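## Task

Take a free grey peg and push it fully into an unoccupied hole of the yellow sulfur ball held by the opposite gripper so it locks, without disturbing pegs already seated there; at the end that gripper must be holding either the ball or a peg locked into it. Anything that stays in place only because the robot is holding it, apart from that required grip, does not count.

## Robot and tools

ROBOT. Two six-joint arms, left_arm and right_arm, each ending in a parallel two-finger gripper. They face each other across a table. Bases in the scene frame: left_arm at (-0.049, +0.528, +0.102) m, quat_wxyz (+0.843, 0, 0, -0.537); right_arm at (+0.050, -0.466, +0.079) m, quat_wxyz (+0.650, 0, 0, +0.760). The names left and right are labels only and do not match image sides.

FRAME. One shared scene frame, in metres: origin at the table centre, +z up, table surface at z = +0.020, left_arm's base on the +y side. Quaternions are written w first (qw, qx, qy, qz). On each gripper the fingers extend along its local +x and close along its local y. end_effector_position is the point midway between the finger pads, about 3 to 4 cm short of the tips.

COMMAND ROW. Every motion uses one flat list of 16 numbers covering both arms: x, y, z, qw, qx, qy, qz, opening for left_arm, followed by the same eight for right_arm. Position and quaternion are an absolute target pose for that gripper in the scene frame, not an offset. Include both arms even if only one should move; for an arm meant to stay still, repeat its last reported position and the quaternion you want it to keep (not a drifted reading) plus its intended opening. Opening runs from -1 to +1: +1 is fully open (0.088 m); empty fingers touch near -0.80, and values below that add nothing. Closing from fully open needs at least about 0.5 s. To hold something, command roughly 0.07 below the current grip_measured; a smaller gap grips more gently. A command is refused outright if its target lies over 0.6 m from the arm's last reported position along any axis of that gripper. Each control step the controller limits the commanded pose to within 70 mm and 16 degrees of the measured pose, and favours position over orientation when it cannot satisfy both.

TOOLS.
- execute_actions: {"actions": [...], "pictures": bool}. The list holds at most one item. Empty list: only report the state. An action {"rows": [[16 numbers], ...], "steps": n} runs n control steps (1 to 15, each 1/30 s, default 15), one row per step, the final row reused if rows run out. A wait {"steps": n} (up to 300) sends nothing and returns once n steps have elapsed since the previous result, counting your reply time. Pictures are included unless you pass false.
- move: {"target": [16 numbers], "speed": m/s}. Drives each gripper in a straight line to its absolute pose; both paths finish together, lasting 0.5 to 10 s (cut off at 10 s). speed ranges 0.002 to 0.5, default 0.25; turning rate is capped at twice that in rad/s, taking the shorter rotation. The openings are sent at the start. Paths ignore obstacles and the other arm, grippers lag and may overshoot the speed, especially with a stretched arm. Faster contact and targets set deeper past the contact both press harder.
- wait: {"seconds": 0 to 10}. The scene runs with no new command.
- zoom_image: {"camera", "region": [x0, y0, x1, y1]} in pixels, top-left origin, at most 504 by 504; enlarges part of the latest image. Cameras: cam_head_left, cam_head_right, cam_left_wrist, cam_right_wrist, all 672x504.
- read_manual: {"section": "licences"}; licence text only, no motion.
- finished_scene: {"scene": number}; ends and grades the current scene, irreversible.

RESULTS. The state line gives, per arm, the gripper position, quaternion and linear/angular velocities; reported positions can be somewhat off, more at long reach. grip_measured is the finger gap on the command scale (the last Joint positions value is the gap in metres); readings can be about 1 mm off per gripper, and when squeezing something hard they read up to about 0.061 narrower than the pads actually are. HELD marks steps where part of your row was withheld; a "pose unreachable" line names an arm whose command the clearance check altered or blocked. A "Hand target" line shows the pose each arm is currently driving toward. After a move, a "move:" line reports the ending (done, off_target, moving, held, fault) and limits: paced means the target was clipped, held means some steps were blocked, after which the arm may jump quickly. If only one arm is named, the other finished at rest. Each gripper's distance to its pose is also listed. After an action ends, an arm continues at most 70 mm toward its last clipped pose, so long trips need follow-up commands; check pose and tilt after each move, since friction can leave the gripper short or slightly rotated, and tiny moves may not happen. The simulation keeps running while you compose a reply.

LIMITS AND HAZARDS. Joint ranges (rad): waist -3.054 to 3.054, shoulder 0 to 3.142, elbow 0 to 2.356, wrist pitch -1.571 to 1.571, wrist yaw -1.571 to 1.571, wrist roll -3.142 to 3.142. Load limits (N m): waist 16.6, shoulder 20.6, elbow 20.5, wrist pitch 5.42, wrist yaw 5.4, wrist roll 5.07, held weight included. Hitting a load limit triggers a torque fault that freezes the arm for 10 s. Sustained loads warm motors: MOTOR HOT appears from 50 °C, and at 95 °C an OVER-TEMPERATURE FAULT holds the arm, which may lose power and go limp if it does not cool. Gripping force is about 34 to 49 N per pad, less for parts under 3 mm wide. Do not let the arms collide or push against each other, do not knock or drop anything off the table, and avoid slams, slips and forceful shoves. Loose objects may occasionally be nudged by an outside disturbance.

Each tool is called after "Request:" by a JSON object that holds its "api" and its "payload", one argument or row to a line.

## Session

I'll start by looking at the current state of the scene.

Request:
{"api": "execute_actions", "payload": {
  "actions": []
}}

Scene clock: 0.00 s of 4400.00 s.
left_arm: end_effector_position=(+0.2045, +0.1752, +0.3057) grip_measured=+0.003 end_effector_quat_wxyz=(+0.845, -0.004, -0.015, -0.535) end_effector_velocity=(-0.000, +0.000, +0.001) end_effector_angular_velocity=(-0.008, +0.022, +0.014) | right_arm: end_effector_position=(+0.0015, -0.1527, +0.4016) grip_measured=+1.000 end_effector_quat_wxyz=(+0.651, +0.015, -0.016, +0.759) end_effector_velocity=(-0.000, +0.001, -0.003) end_effector_angular_velocity=(-0.011, -0.009, +0.005)
Joint positions: left_arm=[0.279 1.622 0.644 1.008 0.274 0.001 0.039] | right_arm=[-0.003  0.855  0.655  0.245 -0.    -0.005  0.088]
Joint velocities: left_arm=[-0.007 -0.007 -0.002 -0.007 -0.022 -0.022 -0.   ] | right_arm=[-0.002  0.002 -0.002 -0.007 -0.007 -0.007 -0.   ]
Motor temperatures (°C, as the motors report them): left_arm=[23 21 23 21 23 21] | right_arm=[20 23 23 20 21 20]
Heat: left arm: hottest waist 23 °C (+0.0 °C/min); right arm: hottest shoulder 23 °C (+0.0 °C/min).
Hand target (left_arm): +0.204, +0.175, +0.306; +0.845, -0.004, -0.015, -0.535
Hand target (right_arm): +0.002, -0.153, +0.402; +0.651, +0.015, -0.016, +0.759

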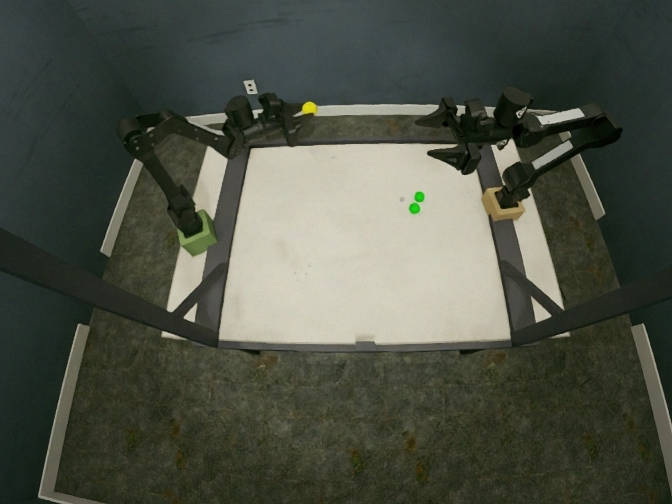

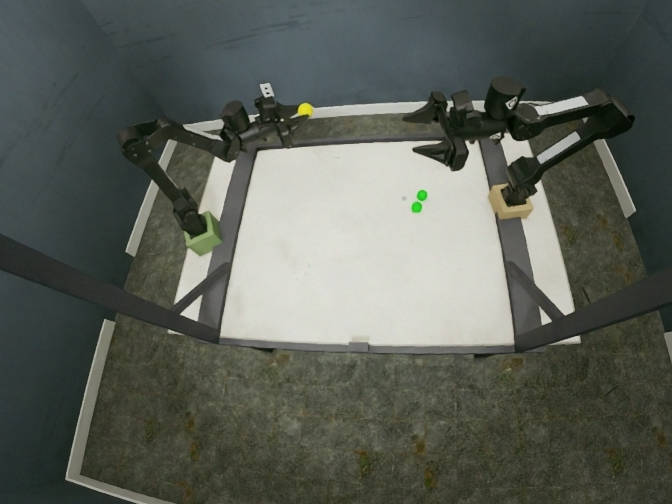

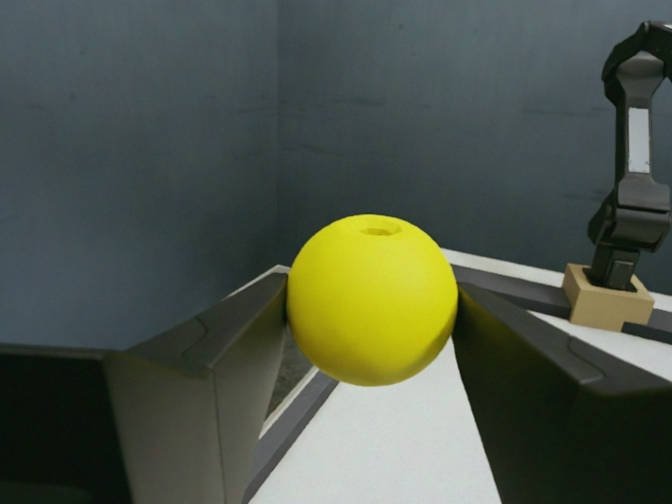

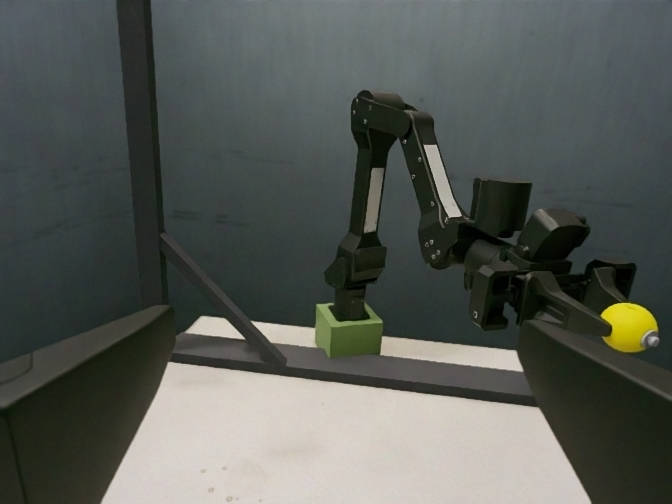

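Request:
{"api": "zoom_image", "payload": {
  "camera": "cam_head_left",
  "region": [370, 170, 450, 230]
}}

Request:
{"api": "zoom_image", "payload": {
  "camera": "cam_right_wrist",
  "region": [560, 270, 672, 380]
}}

Request:
{"api": "zoom_image", "payload": {
  "camera": "cam_head_left",
  "region": [260, 80, 340, 140]
}}

Region (370, 170, 450, 230) of cam_head_left's 672x504 image, scaled by 6.300, with more detail than that image has; it fills the top 378 rows of this view, and the rest is white.

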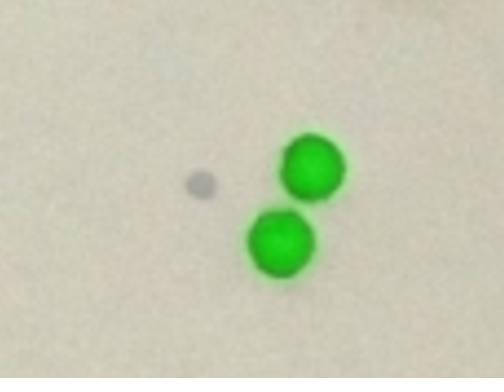

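Region (560, 270, 672, 380) of cam_right_wrist's 672x504 image, scaled by 4.500, with more detail than that image has; it fills the top 495 rows of this view, and the rest is white.

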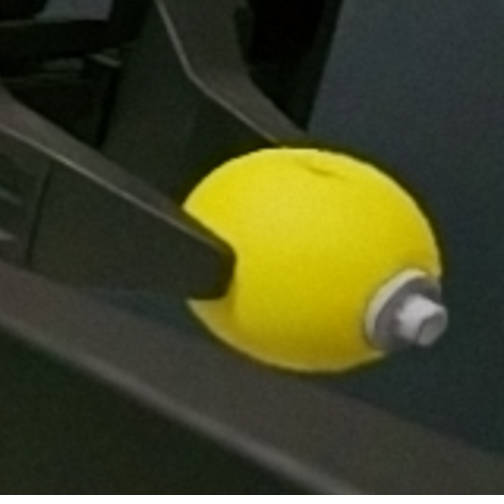

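Region (260, 80, 340, 140) of cam_head_left's 672x504 image, scaled by 6.300, with more detail than that image has; it fills the top 378 rows of this view, and the rest is white.

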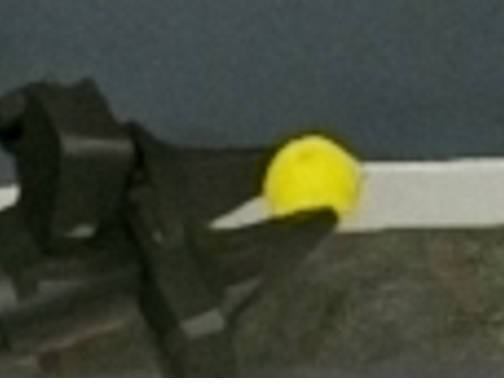

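Request:
{"api": "move", "payload": {
  "target": [0.2045, 0.1752, 0.3057, 0.845, -0.004, -0.015, -0.535, -0.07, 0.074, -0.109, 0.16, 0.5, -0.5, 0.5, 0.5, 0.2],
  "speed": 0.3
}}

Scene clock: 38.47 s of 4400.00 s.
left_arm: end_effector_position=(+0.2045, +0.1752, +0.3057) grip_measured=+0.003 end_effector_quat_wxyz=(+0.845, -0.004, -0.015, -0.535) end_effector_velocity=(-0.001, +0.001, -0.002) end_effector_angular_velocity=(+0.009, -0.002, -0.005) | right_arm: end_effector_position=(+0.0730, -0.1114, +0.1630) grip_measured=+0.203 end_effector_quat_wxyz=(+0.499, -0.497, +0.499, +0.506) end_effector_velocity=(-0.001, -0.005, -0.001) end_effector_angular_velocity=(-0.026, +0.009, +0.005)
Joint positions: left_arm=[0.279 1.622 0.644 1.008 0.274 0.001 0.039] | right_arm=[-0.226  1.904  1.46  -1.119 -0.01  -0.074  0.049]
Joint velocities: left_arm=[ 0.002 -0.002 -0.002 -0.007  0.007  0.007 -0.   ] | right_arm=[-0.002  0.002 -0.002 -0.022 -0.007 -0.007 -0.   ]
Motor temperatures (°C, as the motors report them): left_arm=[23 25 26 26 23 21] | right_arm=[20 24 28 26 21 20]
Heat: left arm: hottest elbow 26 °C (+4.7 °C/min); right arm: hottest elbow 28 °C (+7.8 °C/min).
Hand target (left_arm): +0.205, +0.175, +0.306; +0.845, -0.004, -0.015, -0.535
Hand target (right_arm): +0.074, -0.110, +0.160; +0.497, -0.500, +0.501, +0.503
Off the commanded pose (left_arm): 0.000 m, 0 deg.
Off the commanded pose (right_arm): 0.004 m, 1 deg.
After step 90, 32.23 s passed at rest.
move: done
camera_calibration (this result's frames):
cam_right_wrist: T_world_to_cam=[[0.996968, 0.0773607, 0.00842198, -0.0632533], [0.0710763, -0.949312, 0.306193, -0.127841], [0.0316824, -0.304666, -0.951932, 0.1984], [0, 0, 0, 1]] pos_world=[0.0658622, -0.0560218, 0.22854]

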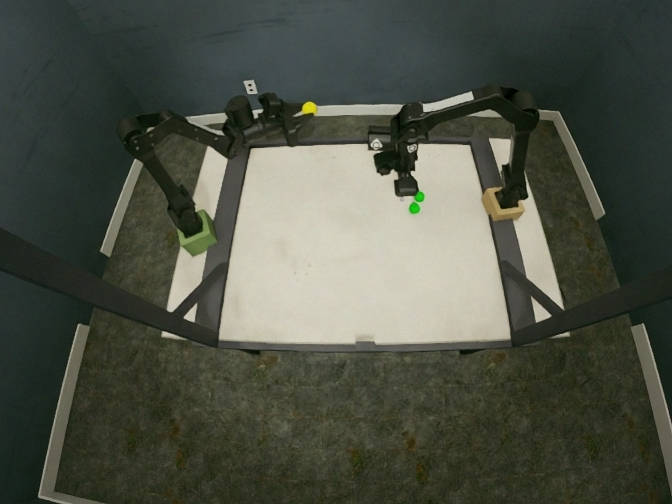

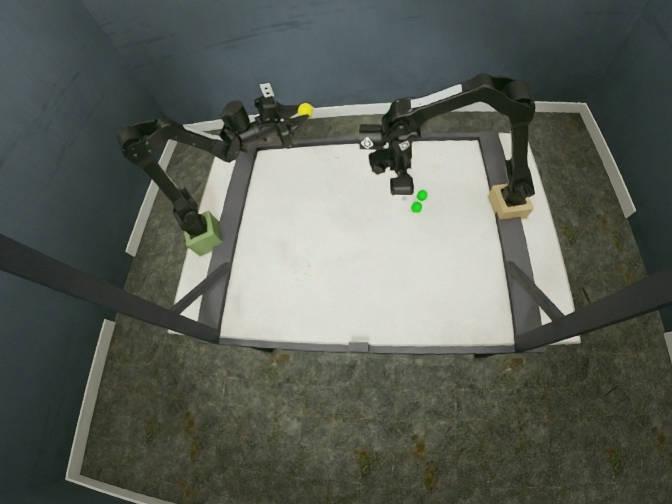

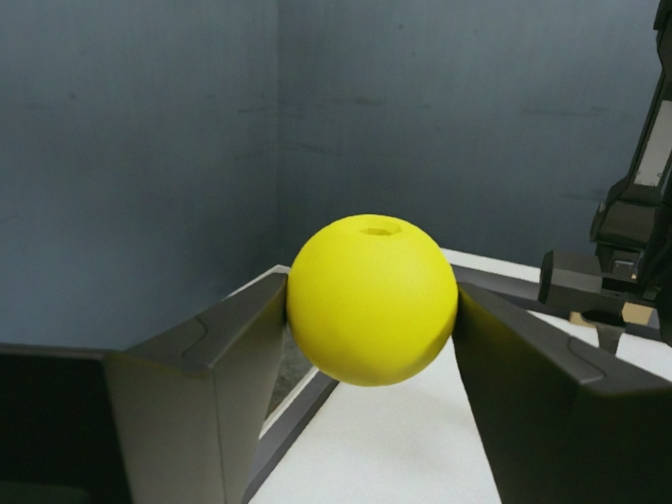

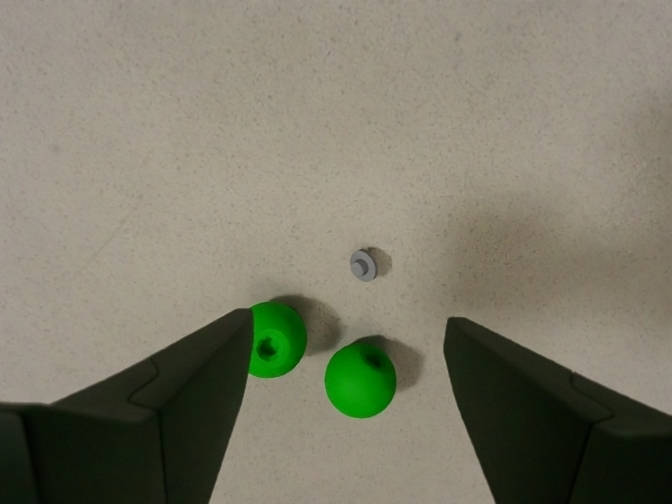

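Request:
{"api": "zoom_image", "payload": {
  "camera": "cam_right_wrist",
  "region": [325, 230, 405, 300]
}}

Region (325, 230, 405, 300) of cam_right_wrist's 672x504 image, scaled by 6.300, with more detail than that image has; it fills the top 441 rows of this view, and the rest is white.

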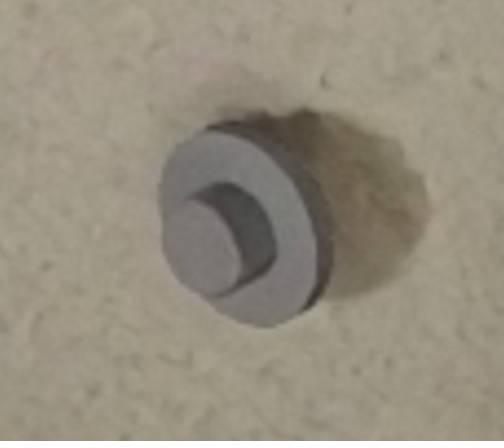

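Request:
{"api": "move", "payload": {
  "target": [0.2045, 0.1752, 0.3057, 0.845, -0.004, -0.015, -0.535, -0.07, 0.0905, -0.1275, 0.105, -0.0493, -0.7054, -0.0493, 0.7054, -0.55],
  "speed": 0.3
}}

Scene clock: 80.43 s of 4400.00 s.
left_arm: end_effector_position=(+0.2045, +0.1752, +0.3057) grip_measured=+0.003 end_effector_quat_wxyz=(+0.845, -0.004, -0.015, -0.535) end_effector_velocity=(+0.003, +0.002, -0.001) end_effector_angular_velocity=(+0.002, +0.012, +0.024) | right_arm: end_effector_position=(+0.0894, -0.1238, +0.1117) grip_measured=-0.547 end_effector_quat_wxyz=(-0.041, -0.705, -0.057, +0.705) end_effector_velocity=(-0.001, -0.002, +0.000) end_effector_angular_velocity=(-0.006, +0.008, +0.020)
Joint positions: left_arm=[0.279 1.622 0.644 1.008 0.274 0.001 0.039] | right_arm=[-0.273  1.913  1.259 -0.895 -0.004 -1.826  0.012]
Joint velocities: left_arm=[ 0.002 -0.002 -0.002 -0.007 -0.022 -0.007 -0.   ] | right_arm=[-0.002 -0.002 -0.002 -0.007 -0.007 -0.022  0.   ]
Motor temperatures (°C, as the motors report them): left_arm=[23 26 28 29 23 21] | right_arm=[20 30 30 23 21 20]
Heat: left arm: hottest wrist pitch 29 °C (+4.0 °C/min); right arm: hottest shoulder 30 °C (+4.0 °C/min).
Hand target (left_arm): +0.205, +0.175, +0.306; +0.845, -0.004, -0.015, -0.535
Hand target (right_arm): +0.090, -0.128, +0.105; +0.049, +0.705, +0.050, -0.706
Off the commanded pose (left_arm): 0.000 m, 0 deg.
Off the commanded pose (right_arm): 0.008 m, 1 deg.
After step 90, 35.70 s passed at rest.
move: done
camera_calibration (this result's frames):
cam_right_wrist: T_world_to_cam=[[-0.209944, 0.976947, 0.038696, 0.137599], [0.929256, 0.187077, 0.318567, -0.0624522], [0.303985, 0.10284, -0.94711, 0.170839], [0, 0, 0, 1]] pos_world=[0.0349899, -0.140313, 0.176374]

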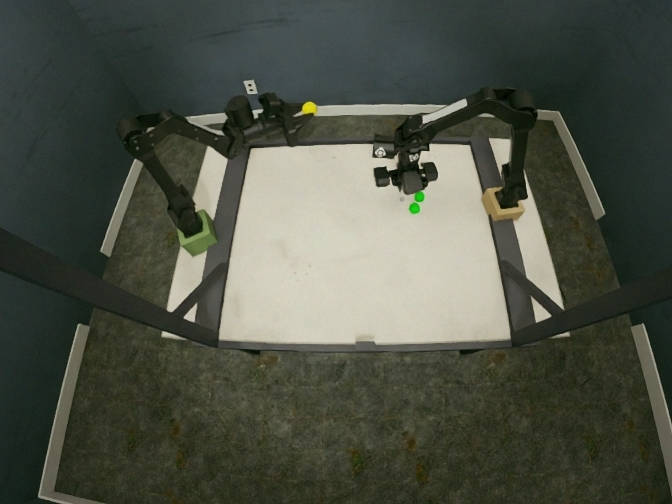

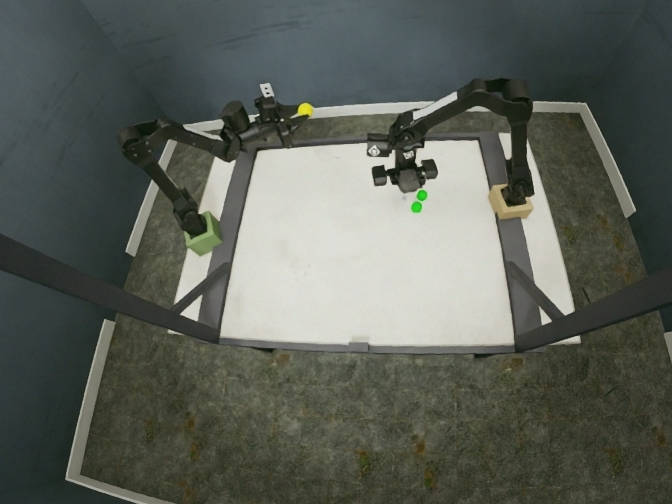

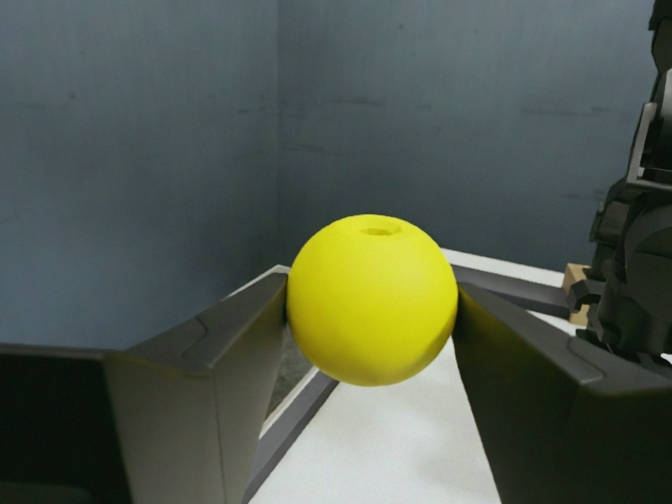

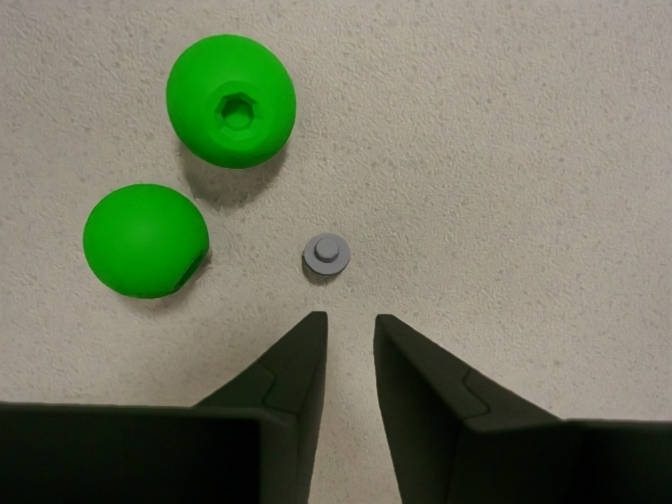

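Request:
{"api": "zoom_image", "payload": {
  "camera": "cam_right_wrist",
  "region": [280, 210, 400, 330]
}}

Region (280, 210, 400, 330) of cam_right_wrist's 672x504 image, scaled by 4.200, with more detail than that image has.

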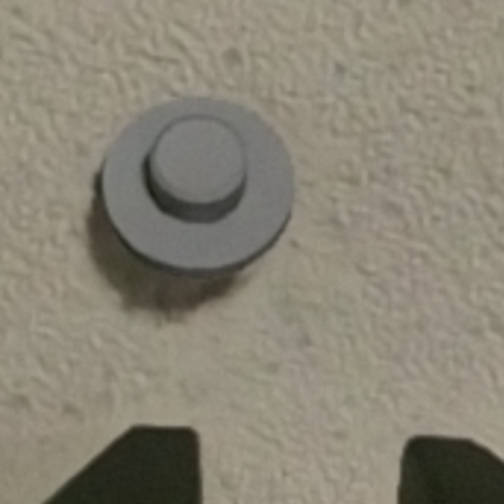

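Request:
{"api": "move", "payload": {
  "target": [0.2045, 0.1752, 0.3057, 0.845, -0.004, -0.015, -0.535, -0.07, 0.0916, -0.129, 0.082, 0.4498, -0.5456, 0.4498, 0.5456, -0.06],
  "speed": 0.3
}}

Scene clock: 138.37 s of 4400.00 s.
left_arm: end_effector_position=(+0.2045, +0.1752, +0.3057) grip_measured=+0.003 end_effector_quat_wxyz=(+0.845, -0.004, -0.015, -0.535) end_effector_velocity=(+0.000, -0.000, +0.004) end_effector_angular_velocity=(-0.012, -0.001, +0.005) | right_arm: end_effector_position=(+0.0911, -0.1249, +0.0886) grip_measured=-0.063 end_effector_quat_wxyz=(+0.455, -0.543, +0.442, +0.551) end_effector_velocity=(-0.002, +0.001, +0.000) end_effector_angular_velocity=(+0.008, +0.007, -0.005)
Joint positions: left_arm=[0.279 1.622 0.644 1.008 0.274 0.001 0.039] | right_arm=[-0.277  1.949  1.207 -0.808 -0.    -0.318  0.036]
Joint velocities: left_arm=[-0.002 -0.002  0.002  0.007 -0.007 -0.007  0.   ] | right_arm=[ 0.002 -0.002 -0.002  0.007 -0.007  0.007 -0.   ]
Motor temperatures (°C, as the motors report them): left_arm=[23 28 29 31 23 21] | right_arm=[20 32 28 22 21 20]
Heat: left arm: hottest wrist pitch 31 °C (+2.0 °C/min); right arm: hottest shoulder 32 °C (+2.0 °C/min).
Hand target (left_arm): +0.205, +0.175, +0.306; +0.845, -0.004, -0.015, -0.535
Hand target (right_arm): +0.092, -0.129, +0.082; -0.450, +0.546, -0.450, -0.545
Off the commanded pose (left_arm): 0.000 m, 0 deg.
Off the commanded pose (right_arm): 0.008 m, 1 deg.
After step 90, 51.97 s passed at rest.
move: done
camera_calibration (this result's frames):
cam_right_wrist: T_world_to_cam=[[0.963642, 0.266048, 0.0247689, -0.0544601], [0.247079, -0.922534, 0.296451, -0.130988], [0.10172, -0.279552, -0.954727, 0.119888], [0, 0, 0, 1]] pos_world=[0.0726492, -0.0728363, 0.154641]

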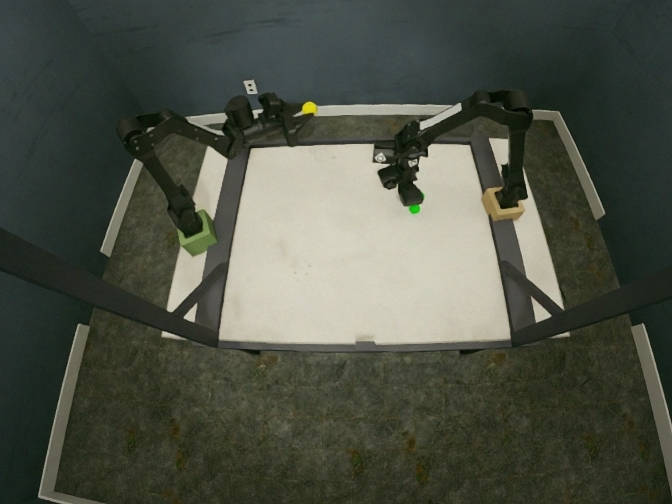

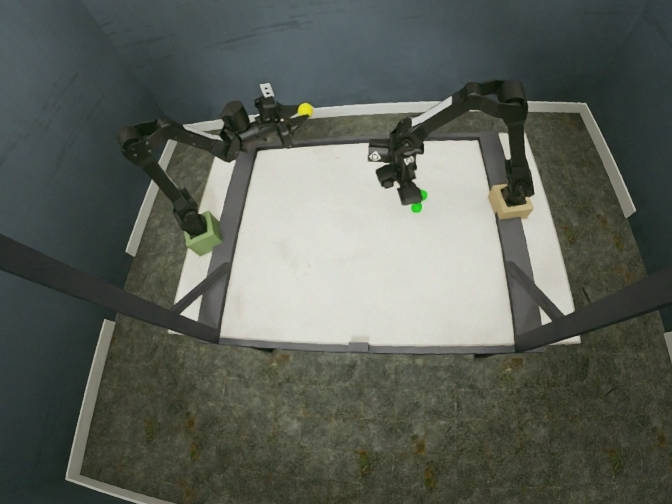

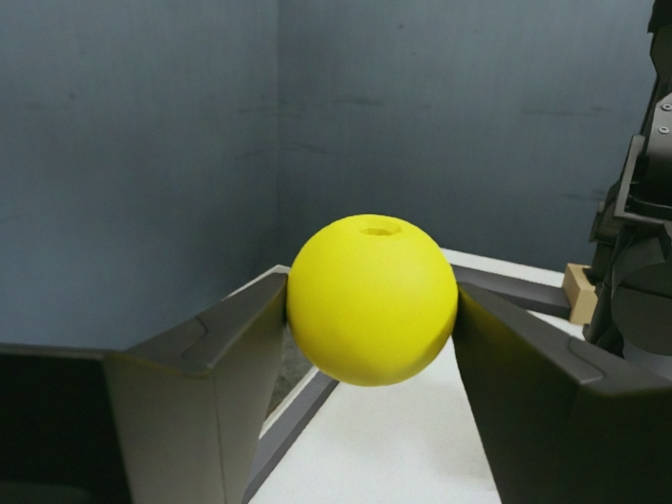

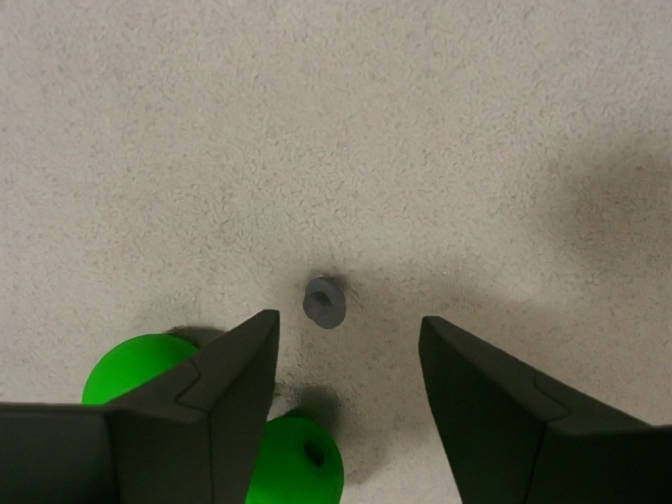

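Request:
{"api": "zoom_image", "payload": {
  "camera": "cam_right_wrist",
  "region": [260, 240, 440, 380]
}}

Region (260, 240, 440, 380) of cam_right_wrist's 672x504 image, scaled by 2.800, with more detail than that image has.

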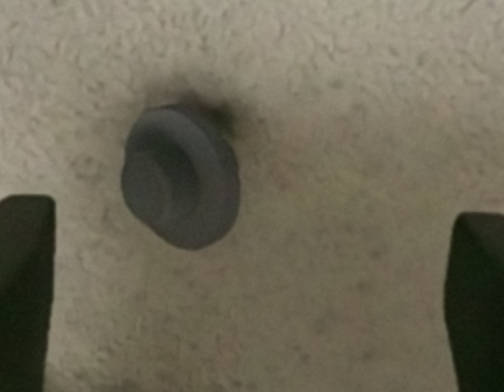

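Request:
{"api": "move", "payload": {
  "target": [0.2045, 0.1752, 0.3057, 0.845, -0.004, -0.015, -0.535, -0.07, 0.0916, -0.1325, 0.058, 0.4498, -0.5456, 0.4498, 0.5456, -0.06],
  "speed": 0.08
}}

Scene clock: 155.70 s of 4400.00 s.
left_arm: end_effector_position=(+0.2045, +0.1752, +0.3057) grip_measured=+0.003 end_effector_quat_wxyz=(+0.845, -0.004, -0.015, -0.535) end_effector_velocity=(-0.000, +0.000, -0.002) end_effector_angular_velocity=(+0.002, +0.012, +0.005) | right_arm: end_effector_position=(+0.0912, -0.1285, +0.0639) grip_measured=-0.063 end_effector_quat_wxyz=(+0.455, -0.543, +0.443, +0.550) end_effector_velocity=(+0.002, +0.001, +0.002) end_effector_angular_velocity=(+0.011, -0.009, +0.019)
Joint positions: left_arm=[0.279 1.622 0.644 1.008 0.274 0.001 0.039] | right_arm=[-0.278  1.988  1.151 -0.714 -0.    -0.317  0.036]
Joint velocities: left_arm=[-0.002 -0.002 -0.002 -0.007 -0.007 -0.007 -0.   ] | right_arm=[-0.002 -0.007 -0.002  0.007  0.007 -0.022 -0.   ]
Motor temperatures (°C, as the motors report them): left_arm=[23 28 29 31 23 21] | right_arm=[20 32 28 22 21 20]
Heat: left arm: hottest wrist pitch 31 °C (+1.0 °C/min); right arm: hottest shoulder 32 °C (+1.0 °C/min).
Hand target (left_arm): +0.205, +0.175, +0.306; +0.845, -0.004, -0.015, -0.535
Hand target (right_arm): +0.092, -0.133, +0.058; -0.450, +0.546, -0.450, -0.546
Off the commanded pose (left_arm): 0.000 m, 0 deg.
Off the commanded pose (right_arm): 0.007 m, 1 deg.
After step 90, 13.53 s passed at rest.
move: done
camera_calibration (this result's frames):
cam_right_wrist: T_world_to_cam=[[0.964254, 0.263888, 0.0240312, -0.0532807], [0.24504, -0.922535, 0.298136, -0.126886], [0.100844, -0.28159, -0.954221, 0.0950925], [0, 0, 0, 1]] pos_world=[0.0728789, -0.0762199, 0.129849]

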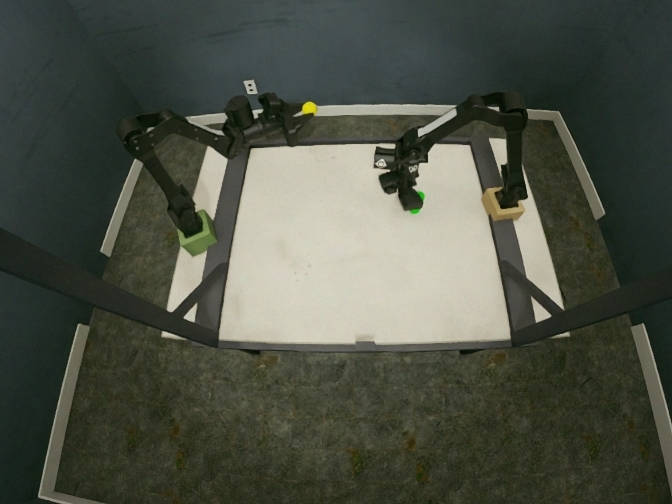

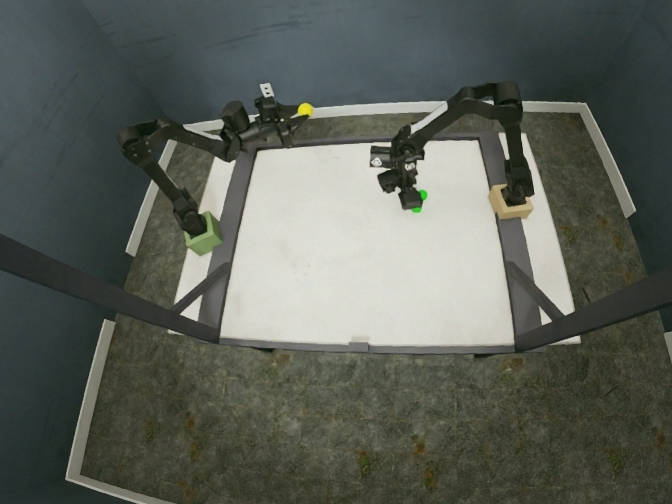

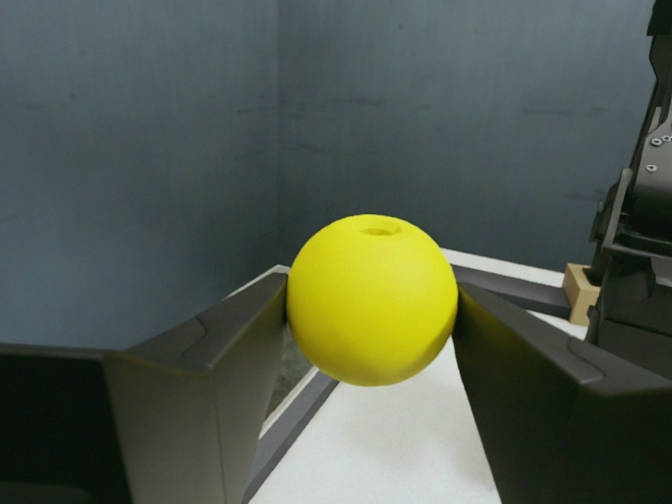

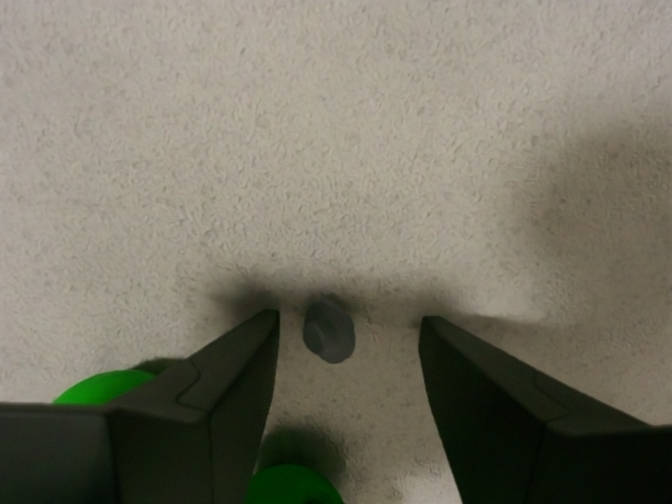

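Request:
{"api": "zoom_image", "payload": {
  "camera": "cam_right_wrist",
  "region": [260, 270, 440, 400]
}}

Region (260, 270, 440, 400) of cam_right_wrist's 672x504 image, scaled by 2.800, with more detail than that image has.

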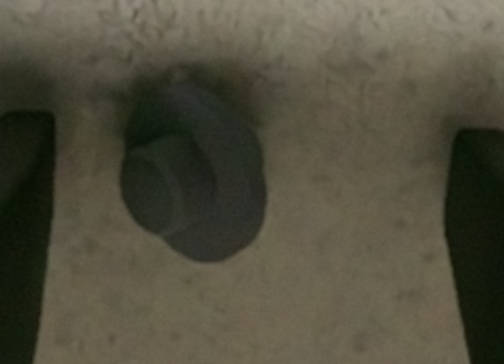

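Request:
{"api": "execute_actions", "payload": {
  "actions": [
    {"rows": [[0.2045,0.1752,0.3057,0.845,-0.004,-0.015,-0.535,-0.07,0.0916,-0.1325,0.058,0.4498,-0.5456,0.4498,0.5456,-0.2],[0.2045,0.1752,0.3057,0.845,-0.004,-0.015,-0.535,-0.07,0.0916,-0.1325,0.058,0.4498,-0.5456,0.4498,0.5456,-0.26],[0.2045,0.1752,0.3057,0.845,-0.004,-0.015,-0.535,-0.07,0.0916,-0.1325,0.058,0.4498,-0.5456,0.4498,0.5456,-0.29],[0.2045,0.1752,0.3057,0.845,-0.004,-0.015,-0.535,-0.07,0.0916,-0.1325,0.058,0.4498,-0.5456,0.4498,0.5456,-0.30],[0.2045,0.1752,0.3057,0.845,-0.004,-0.015,-0.535,-0.07,0.0916,-0.1325,0.058,0.4498,-0.5456,0.4498,0.5456,-0.31],[0.2045,0.1752,0.3057,0.845,-0.004,-0.015,-0.535,-0.07,0.0916,-0.1325,0.058,0.4498,-0.5456,0.4498,0.5456,-0.32],[0.2045,0.1752,0.3057,0.845,-0.004,-0.015,-0.535,-0.07,0.0916,-0.1325,0.058,0.4498,-0.5456,0.4498,0.5456,-0.33],[0.2045,0.1752,0.3057,0.845,-0.004,-0.015,-0.535,-0.07,0.0916,-0.1325,0.058,0.4498,-0.5456,0.4498,0.5456,-0.34],[0.2045,0.1752,0.3057,0.845,-0.004,-0.015,-0.535,-0.07,0.0916,-0.1325,0.058,0.4498,-0.5456,0.4498,0.5456,-0.35],[0.2045,0.1752,0.3057,0.845,-0.004,-0.015,-0.535,-0.07,0.0916,-0.1325,0.058,0.4498,-0.5456,0.4498,0.5456,-0.36],[0.2045,0.1752,0.3057,0.845,-0.004,-0.015,-0.535,-0.07,0.0916,-0.1325,0.058,0.4498,-0.5456,0.4498,0.5456,-0.37],[0.2045,0.1752,0.3057,0.845,-0.004,-0.015,-0.535,-0.07,0.0916,-0.1325,0.058,0.4498,-0.5456,0.4498,0.5456,-0.38],[0.2045,0.1752,0.3057,0.845,-0.004,-0.015,-0.535,-0.07,0.0916,-0.1325,0.058,0.4498,-0.5456,0.4498,0.5456,-0.39],[0.2045,0.1752,0.3057,0.845,-0.004,-0.015,-0.535,-0.07,0.0916,-0.1325,0.058,0.4498,-0.5456,0.4498,0.5456,-0.40],[0.2045,0.1752,0.3057,0.845,-0.004,-0.015,-0.535,-0.07,0.0916,-0.1325,0.058,0.4498,-0.5456,0.4498,0.5456,-0.40]], "steps": 15}
  ]
}}

Scene clock: 178.70 s of 4400.00 s.
left_arm: end_effector_position=(+0.2045, +0.1752, +0.3057) grip_measured=+0.003 end_effector_quat_wxyz=(+0.845, -0.004, -0.015, -0.535) end_effector_velocity=(+0.001, +0.002, +0.002) end_effector_angular_velocity=(-0.003, -0.011, +0.010) | right_arm: end_effector_position=(+0.0912, -0.1284, +0.0639) grip_measured=-0.380 end_effector_quat_wxyz=(+0.455, -0.543, +0.443, +0.550) end_effector_velocity=(-0.005, +0.002, +0.000) end_effector_angular_velocity=(+0.012, +0.035, +0.020)
Joint positions: left_arm=[0.279 1.622 0.644 1.008 0.274 0.001 0.039] | right_arm=[-0.278  1.988  1.151 -0.713 -0.    -0.317  0.02 ]
Joint velocities: left_arm=[ 0.002 -0.002 -0.002  0.007 -0.007  0.007  0.   ] | right_arm=[-0.002 -0.002 -0.002  0.007 -0.037 -0.022 -0.01 ]
Motor temperatures (°C, as the motors report them): left_arm=[23 28 29 32 23 21] | right_arm=[20 33 27 22 21 20]
Heat: left arm: hottest wrist pitch 32 °C (+1.0 °C/min); right arm: hottest shoulder 33 °C (+2.0 °C/min).
Hand target (left_arm): +0.205, +0.175, +0.306; +0.845, -0.004, -0.015, -0.535
Hand target (right_arm): +0.092, -0.133, +0.058; -0.450, +0.546, -0.450, -0.546
Off the commanded pose (left_arm): 0.000 m, 0 deg.
Off the commanded pose (right_arm): 0.007 m, 1 deg.
Steps of this call (steps 1 to 90: nothing new was sent; then 19.50 s passed at rest; steps 91 to 105: all 15 steps of this action). Readings (end_effector_position):
91: left_arm (+0.2045, +0.1752, +0.3057) | right_arm (+0.0912, -0.1284, +0.0639)
92: left_arm (+0.2045, +0.1752, +0.3057) | right_arm (+0.0912, -0.1284, +0.0639)
94: left_arm (+0.2045, +0.1752, +0.3057) | right_arm (+0.0912, -0.1284, +0.0639)
98: left_arm (+0.2045, +0.1752, +0.3057) | right_arm (+0.0912, -0.1284, +0.0639)
105: the state above
camera_calibration (this result's frames):
cam_right_wrist: T_world_to_cam=[[0.964253, 0.263878, 0.0241757, -0.0533226], [0.245026, -0.922648, 0.297798, -0.126805], [0.100888, -0.281229, -0.954323, 0.0951652], [0, 0, 0, 1]] pos_world=[0.0728859, -0.0761623, 0.12987]

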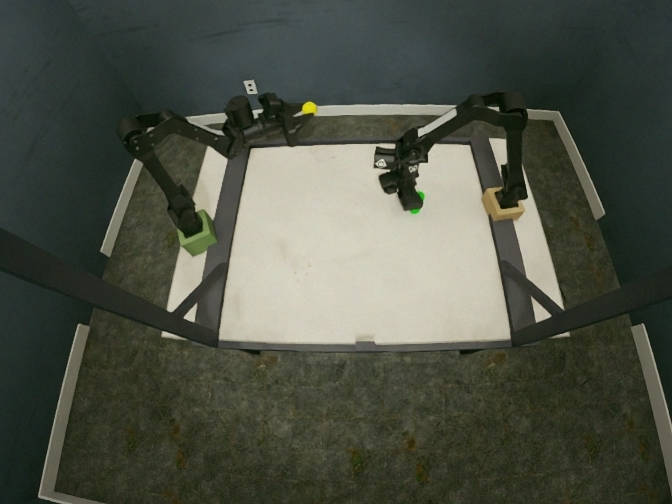

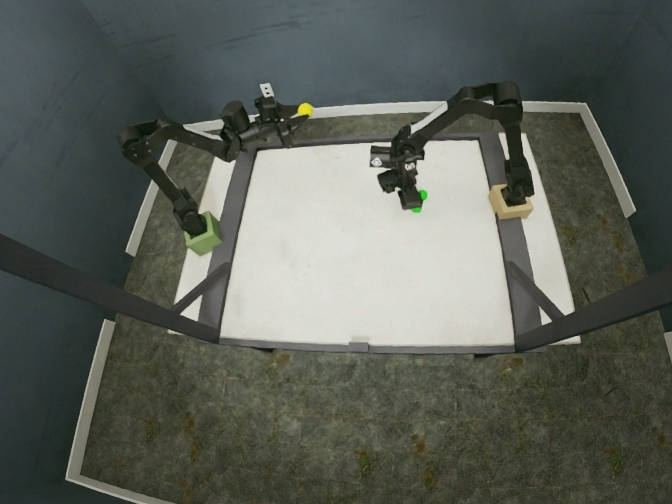

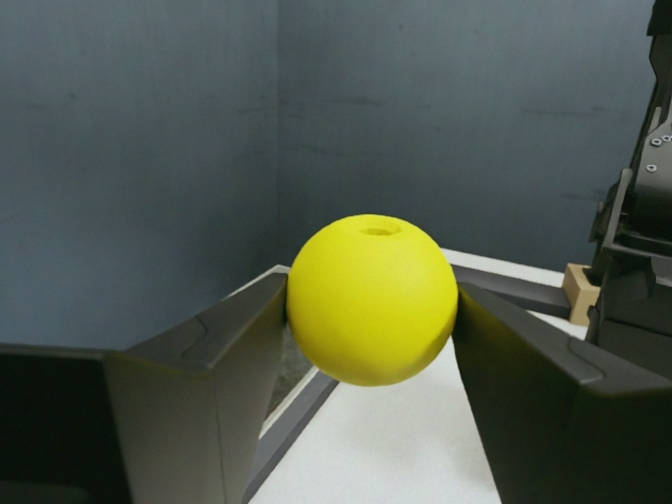

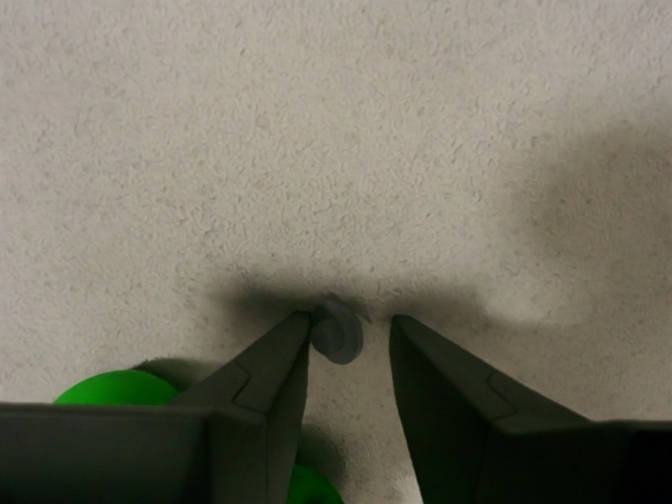

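Request:
{"api": "zoom_image", "payload": {
  "camera": "cam_right_wrist",
  "region": [280, 270, 420, 390]
}}

Region (280, 270, 420, 390) of cam_right_wrist's 672x504 image, scaled by 3.600, with more detail than that image has; it fills the top 432 rows of this view, and the rest is white.

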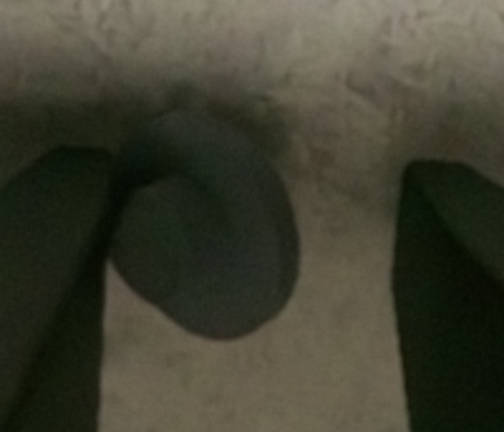

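Request:
{"api": "execute_actions", "payload": {
  "actions": [
    {"rows": [[0.2045,0.1752,0.3057,0.845,-0.004,-0.015,-0.535,-0.07,0.0916,-0.1325,0.058,0.4498,-0.5456,0.4498,0.5456,-0.405],[0.2045,0.1752,0.3057,0.845,-0.004,-0.015,-0.535,-0.07,0.0916,-0.1325,0.058,0.4498,-0.5456,0.4498,0.5456,-0.41],[0.2045,0.1752,0.3057,0.845,-0.004,-0.015,-0.535,-0.07,0.0916,-0.1325,0.058,0.4498,-0.5456,0.4498,0.5456,-0.416],[0.2045,0.1752,0.3057,0.845,-0.004,-0.015,-0.535,-0.07,0.0916,-0.1325,0.058,0.4498,-0.5456,0.4498,0.5456,-0.422],[0.2045,0.1752,0.3057,0.845,-0.004,-0.015,-0.535,-0.07,0.0916,-0.1325,0.058,0.4498,-0.5456,0.4498,0.5456,-0.428],[0.2045,0.1752,0.3057,0.845,-0.004,-0.015,-0.535,-0.07,0.0916,-0.1325,0.058,0.4498,-0.5456,0.4498,0.5456,-0.434],[0.2045,0.1752,0.3057,0.845,-0.004,-0.015,-0.535,-0.07,0.0916,-0.1325,0.058,0.4498,-0.5456,0.4498,0.5456,-0.44],[0.2045,0.1752,0.3057,0.845,-0.004,-0.015,-0.535,-0.07,0.0916,-0.1325,0.058,0.4498,-0.5456,0.4498,0.5456,-0.446]], "steps": 15}
  ]
}}

Request:
{"api": "zoom_image", "payload": {
  "camera": "cam_right_wrist",
  "region": [280, 270, 420, 390]
}}

Scene clock: 186.77 s of 4400.00 s.
left_arm: end_effector_position=(+0.2045, +0.1752, +0.3057) grip_measured=+0.003 end_effector_quat_wxyz=(+0.845, -0.004, -0.015, -0.535) end_effector_velocity=(+0.003, +0.003, +0.002) end_effector_angular_velocity=(-0.003, -0.011, +0.025) | right_arm: end_effector_position=(+0.0912, -0.1284, +0.0639) grip_measured=-0.442 end_effector_quat_wxyz=(+0.455, -0.543, +0.443, +0.550) end_effector_velocity=(-0.000, -0.001, -0.001) end_effector_angular_velocity=(+0.003, +0.007, +0.020)
Joint positions: left_arm=[0.279 1.622 0.644 1.008 0.274 0.001 0.039] | right_arm=[-0.278  1.988  1.151 -0.713 -0.    -0.317  0.017]
Joint velocities: left_arm=[ 0.002 -0.002 -0.002  0.007 -0.022  0.007 -0.   ] | right_arm=[-0.002 -0.002 -0.007  0.007 -0.007 -0.022 -0.001]
Motor temperatures (°C, as the motors report them): left_arm=[23 28 29 32 23 21] | right_arm=[20 33 27 22 21 20]
Heat: left arm: hottest wrist pitch 32 °C (+1.0 °C/min); right arm: hottest shoulder 33 °C (+2.0 °C/min).
Hand target (left_arm): +0.205, +0.175, +0.306; +0.845, -0.004, -0.015, -0.535
Hand target (right_arm): +0.092, -0.133, +0.058; -0.450, +0.546, -0.450, -0.546
Off the commanded pose (left_arm): 0.000 m, 0 deg.
Off the commanded pose (right_arm): 0.007 m, 1 deg.
Steps of this call (steps 1 to 90: nothing new was sent; then 4.57 s passed at rest; steps 91 to 105: all 15 steps of this action). Readings (end_effector_position):
91: left_arm (+0.2045, +0.1752, +0.3057) | right_arm (+0.0912, -0.1284, +0.0639)
92: left_arm (+0.2045, +0.1752, +0.3057) | right_arm (+0.0912, -0.1284, +0.0639)
94: left_arm (+0.2045, +0.1752, +0.3057) | right_arm (+0.0912, -0.1284, +0.0639)
98: left_arm (+0.2045, +0.1752, +0.3057) | right_arm (+0.0912, -0.1284, +0.0639)
105: the state above
camera_calibration (this result's frames):
cam_right_wrist: T_world_to_cam=[[0.964253, 0.263878, 0.0241757, -0.0533226], [0.245026, -0.922648, 0.297798, -0.126805], [0.100888, -0.281229, -0.954323, 0.0951652], [0, 0, 0, 1]] pos_world=[0.0728859, -0.0761623, 0.12987]

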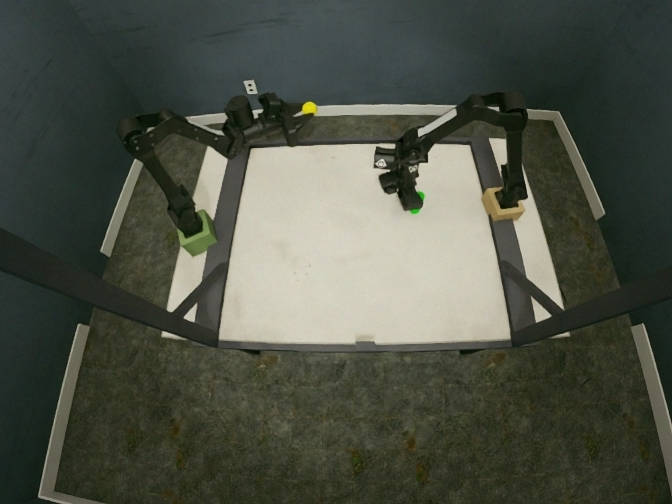

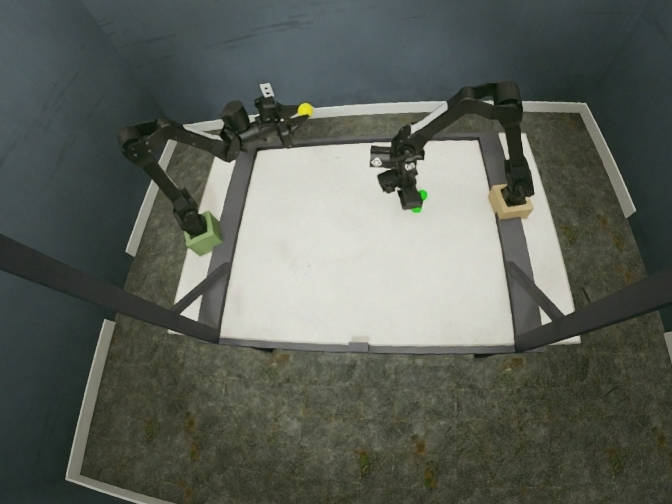

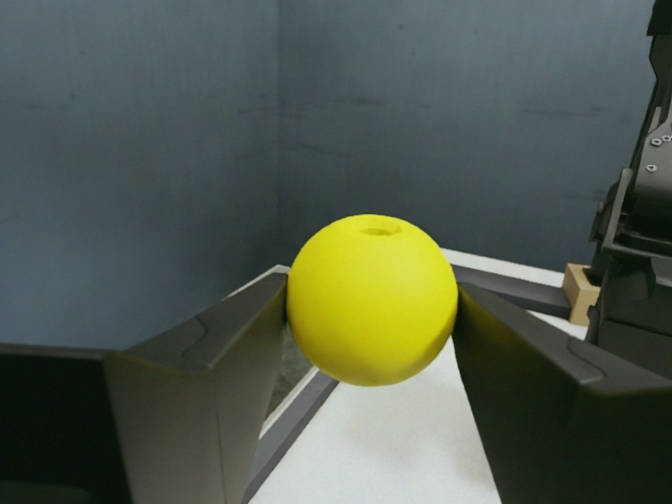

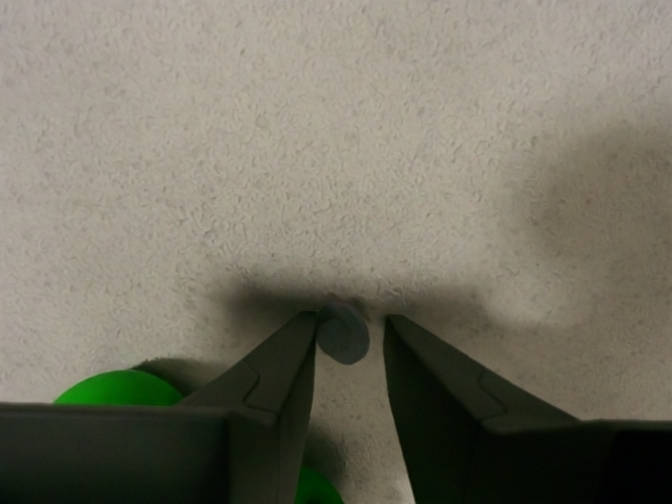

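Region (280, 270, 420, 390) of cam_right_wrist's 672x504 image, scaled by 3.600, with more detail than that image has; it fills the top 432 rows of this view, and the rest is white.

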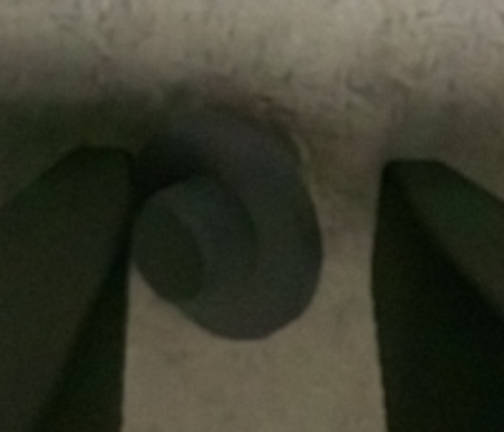

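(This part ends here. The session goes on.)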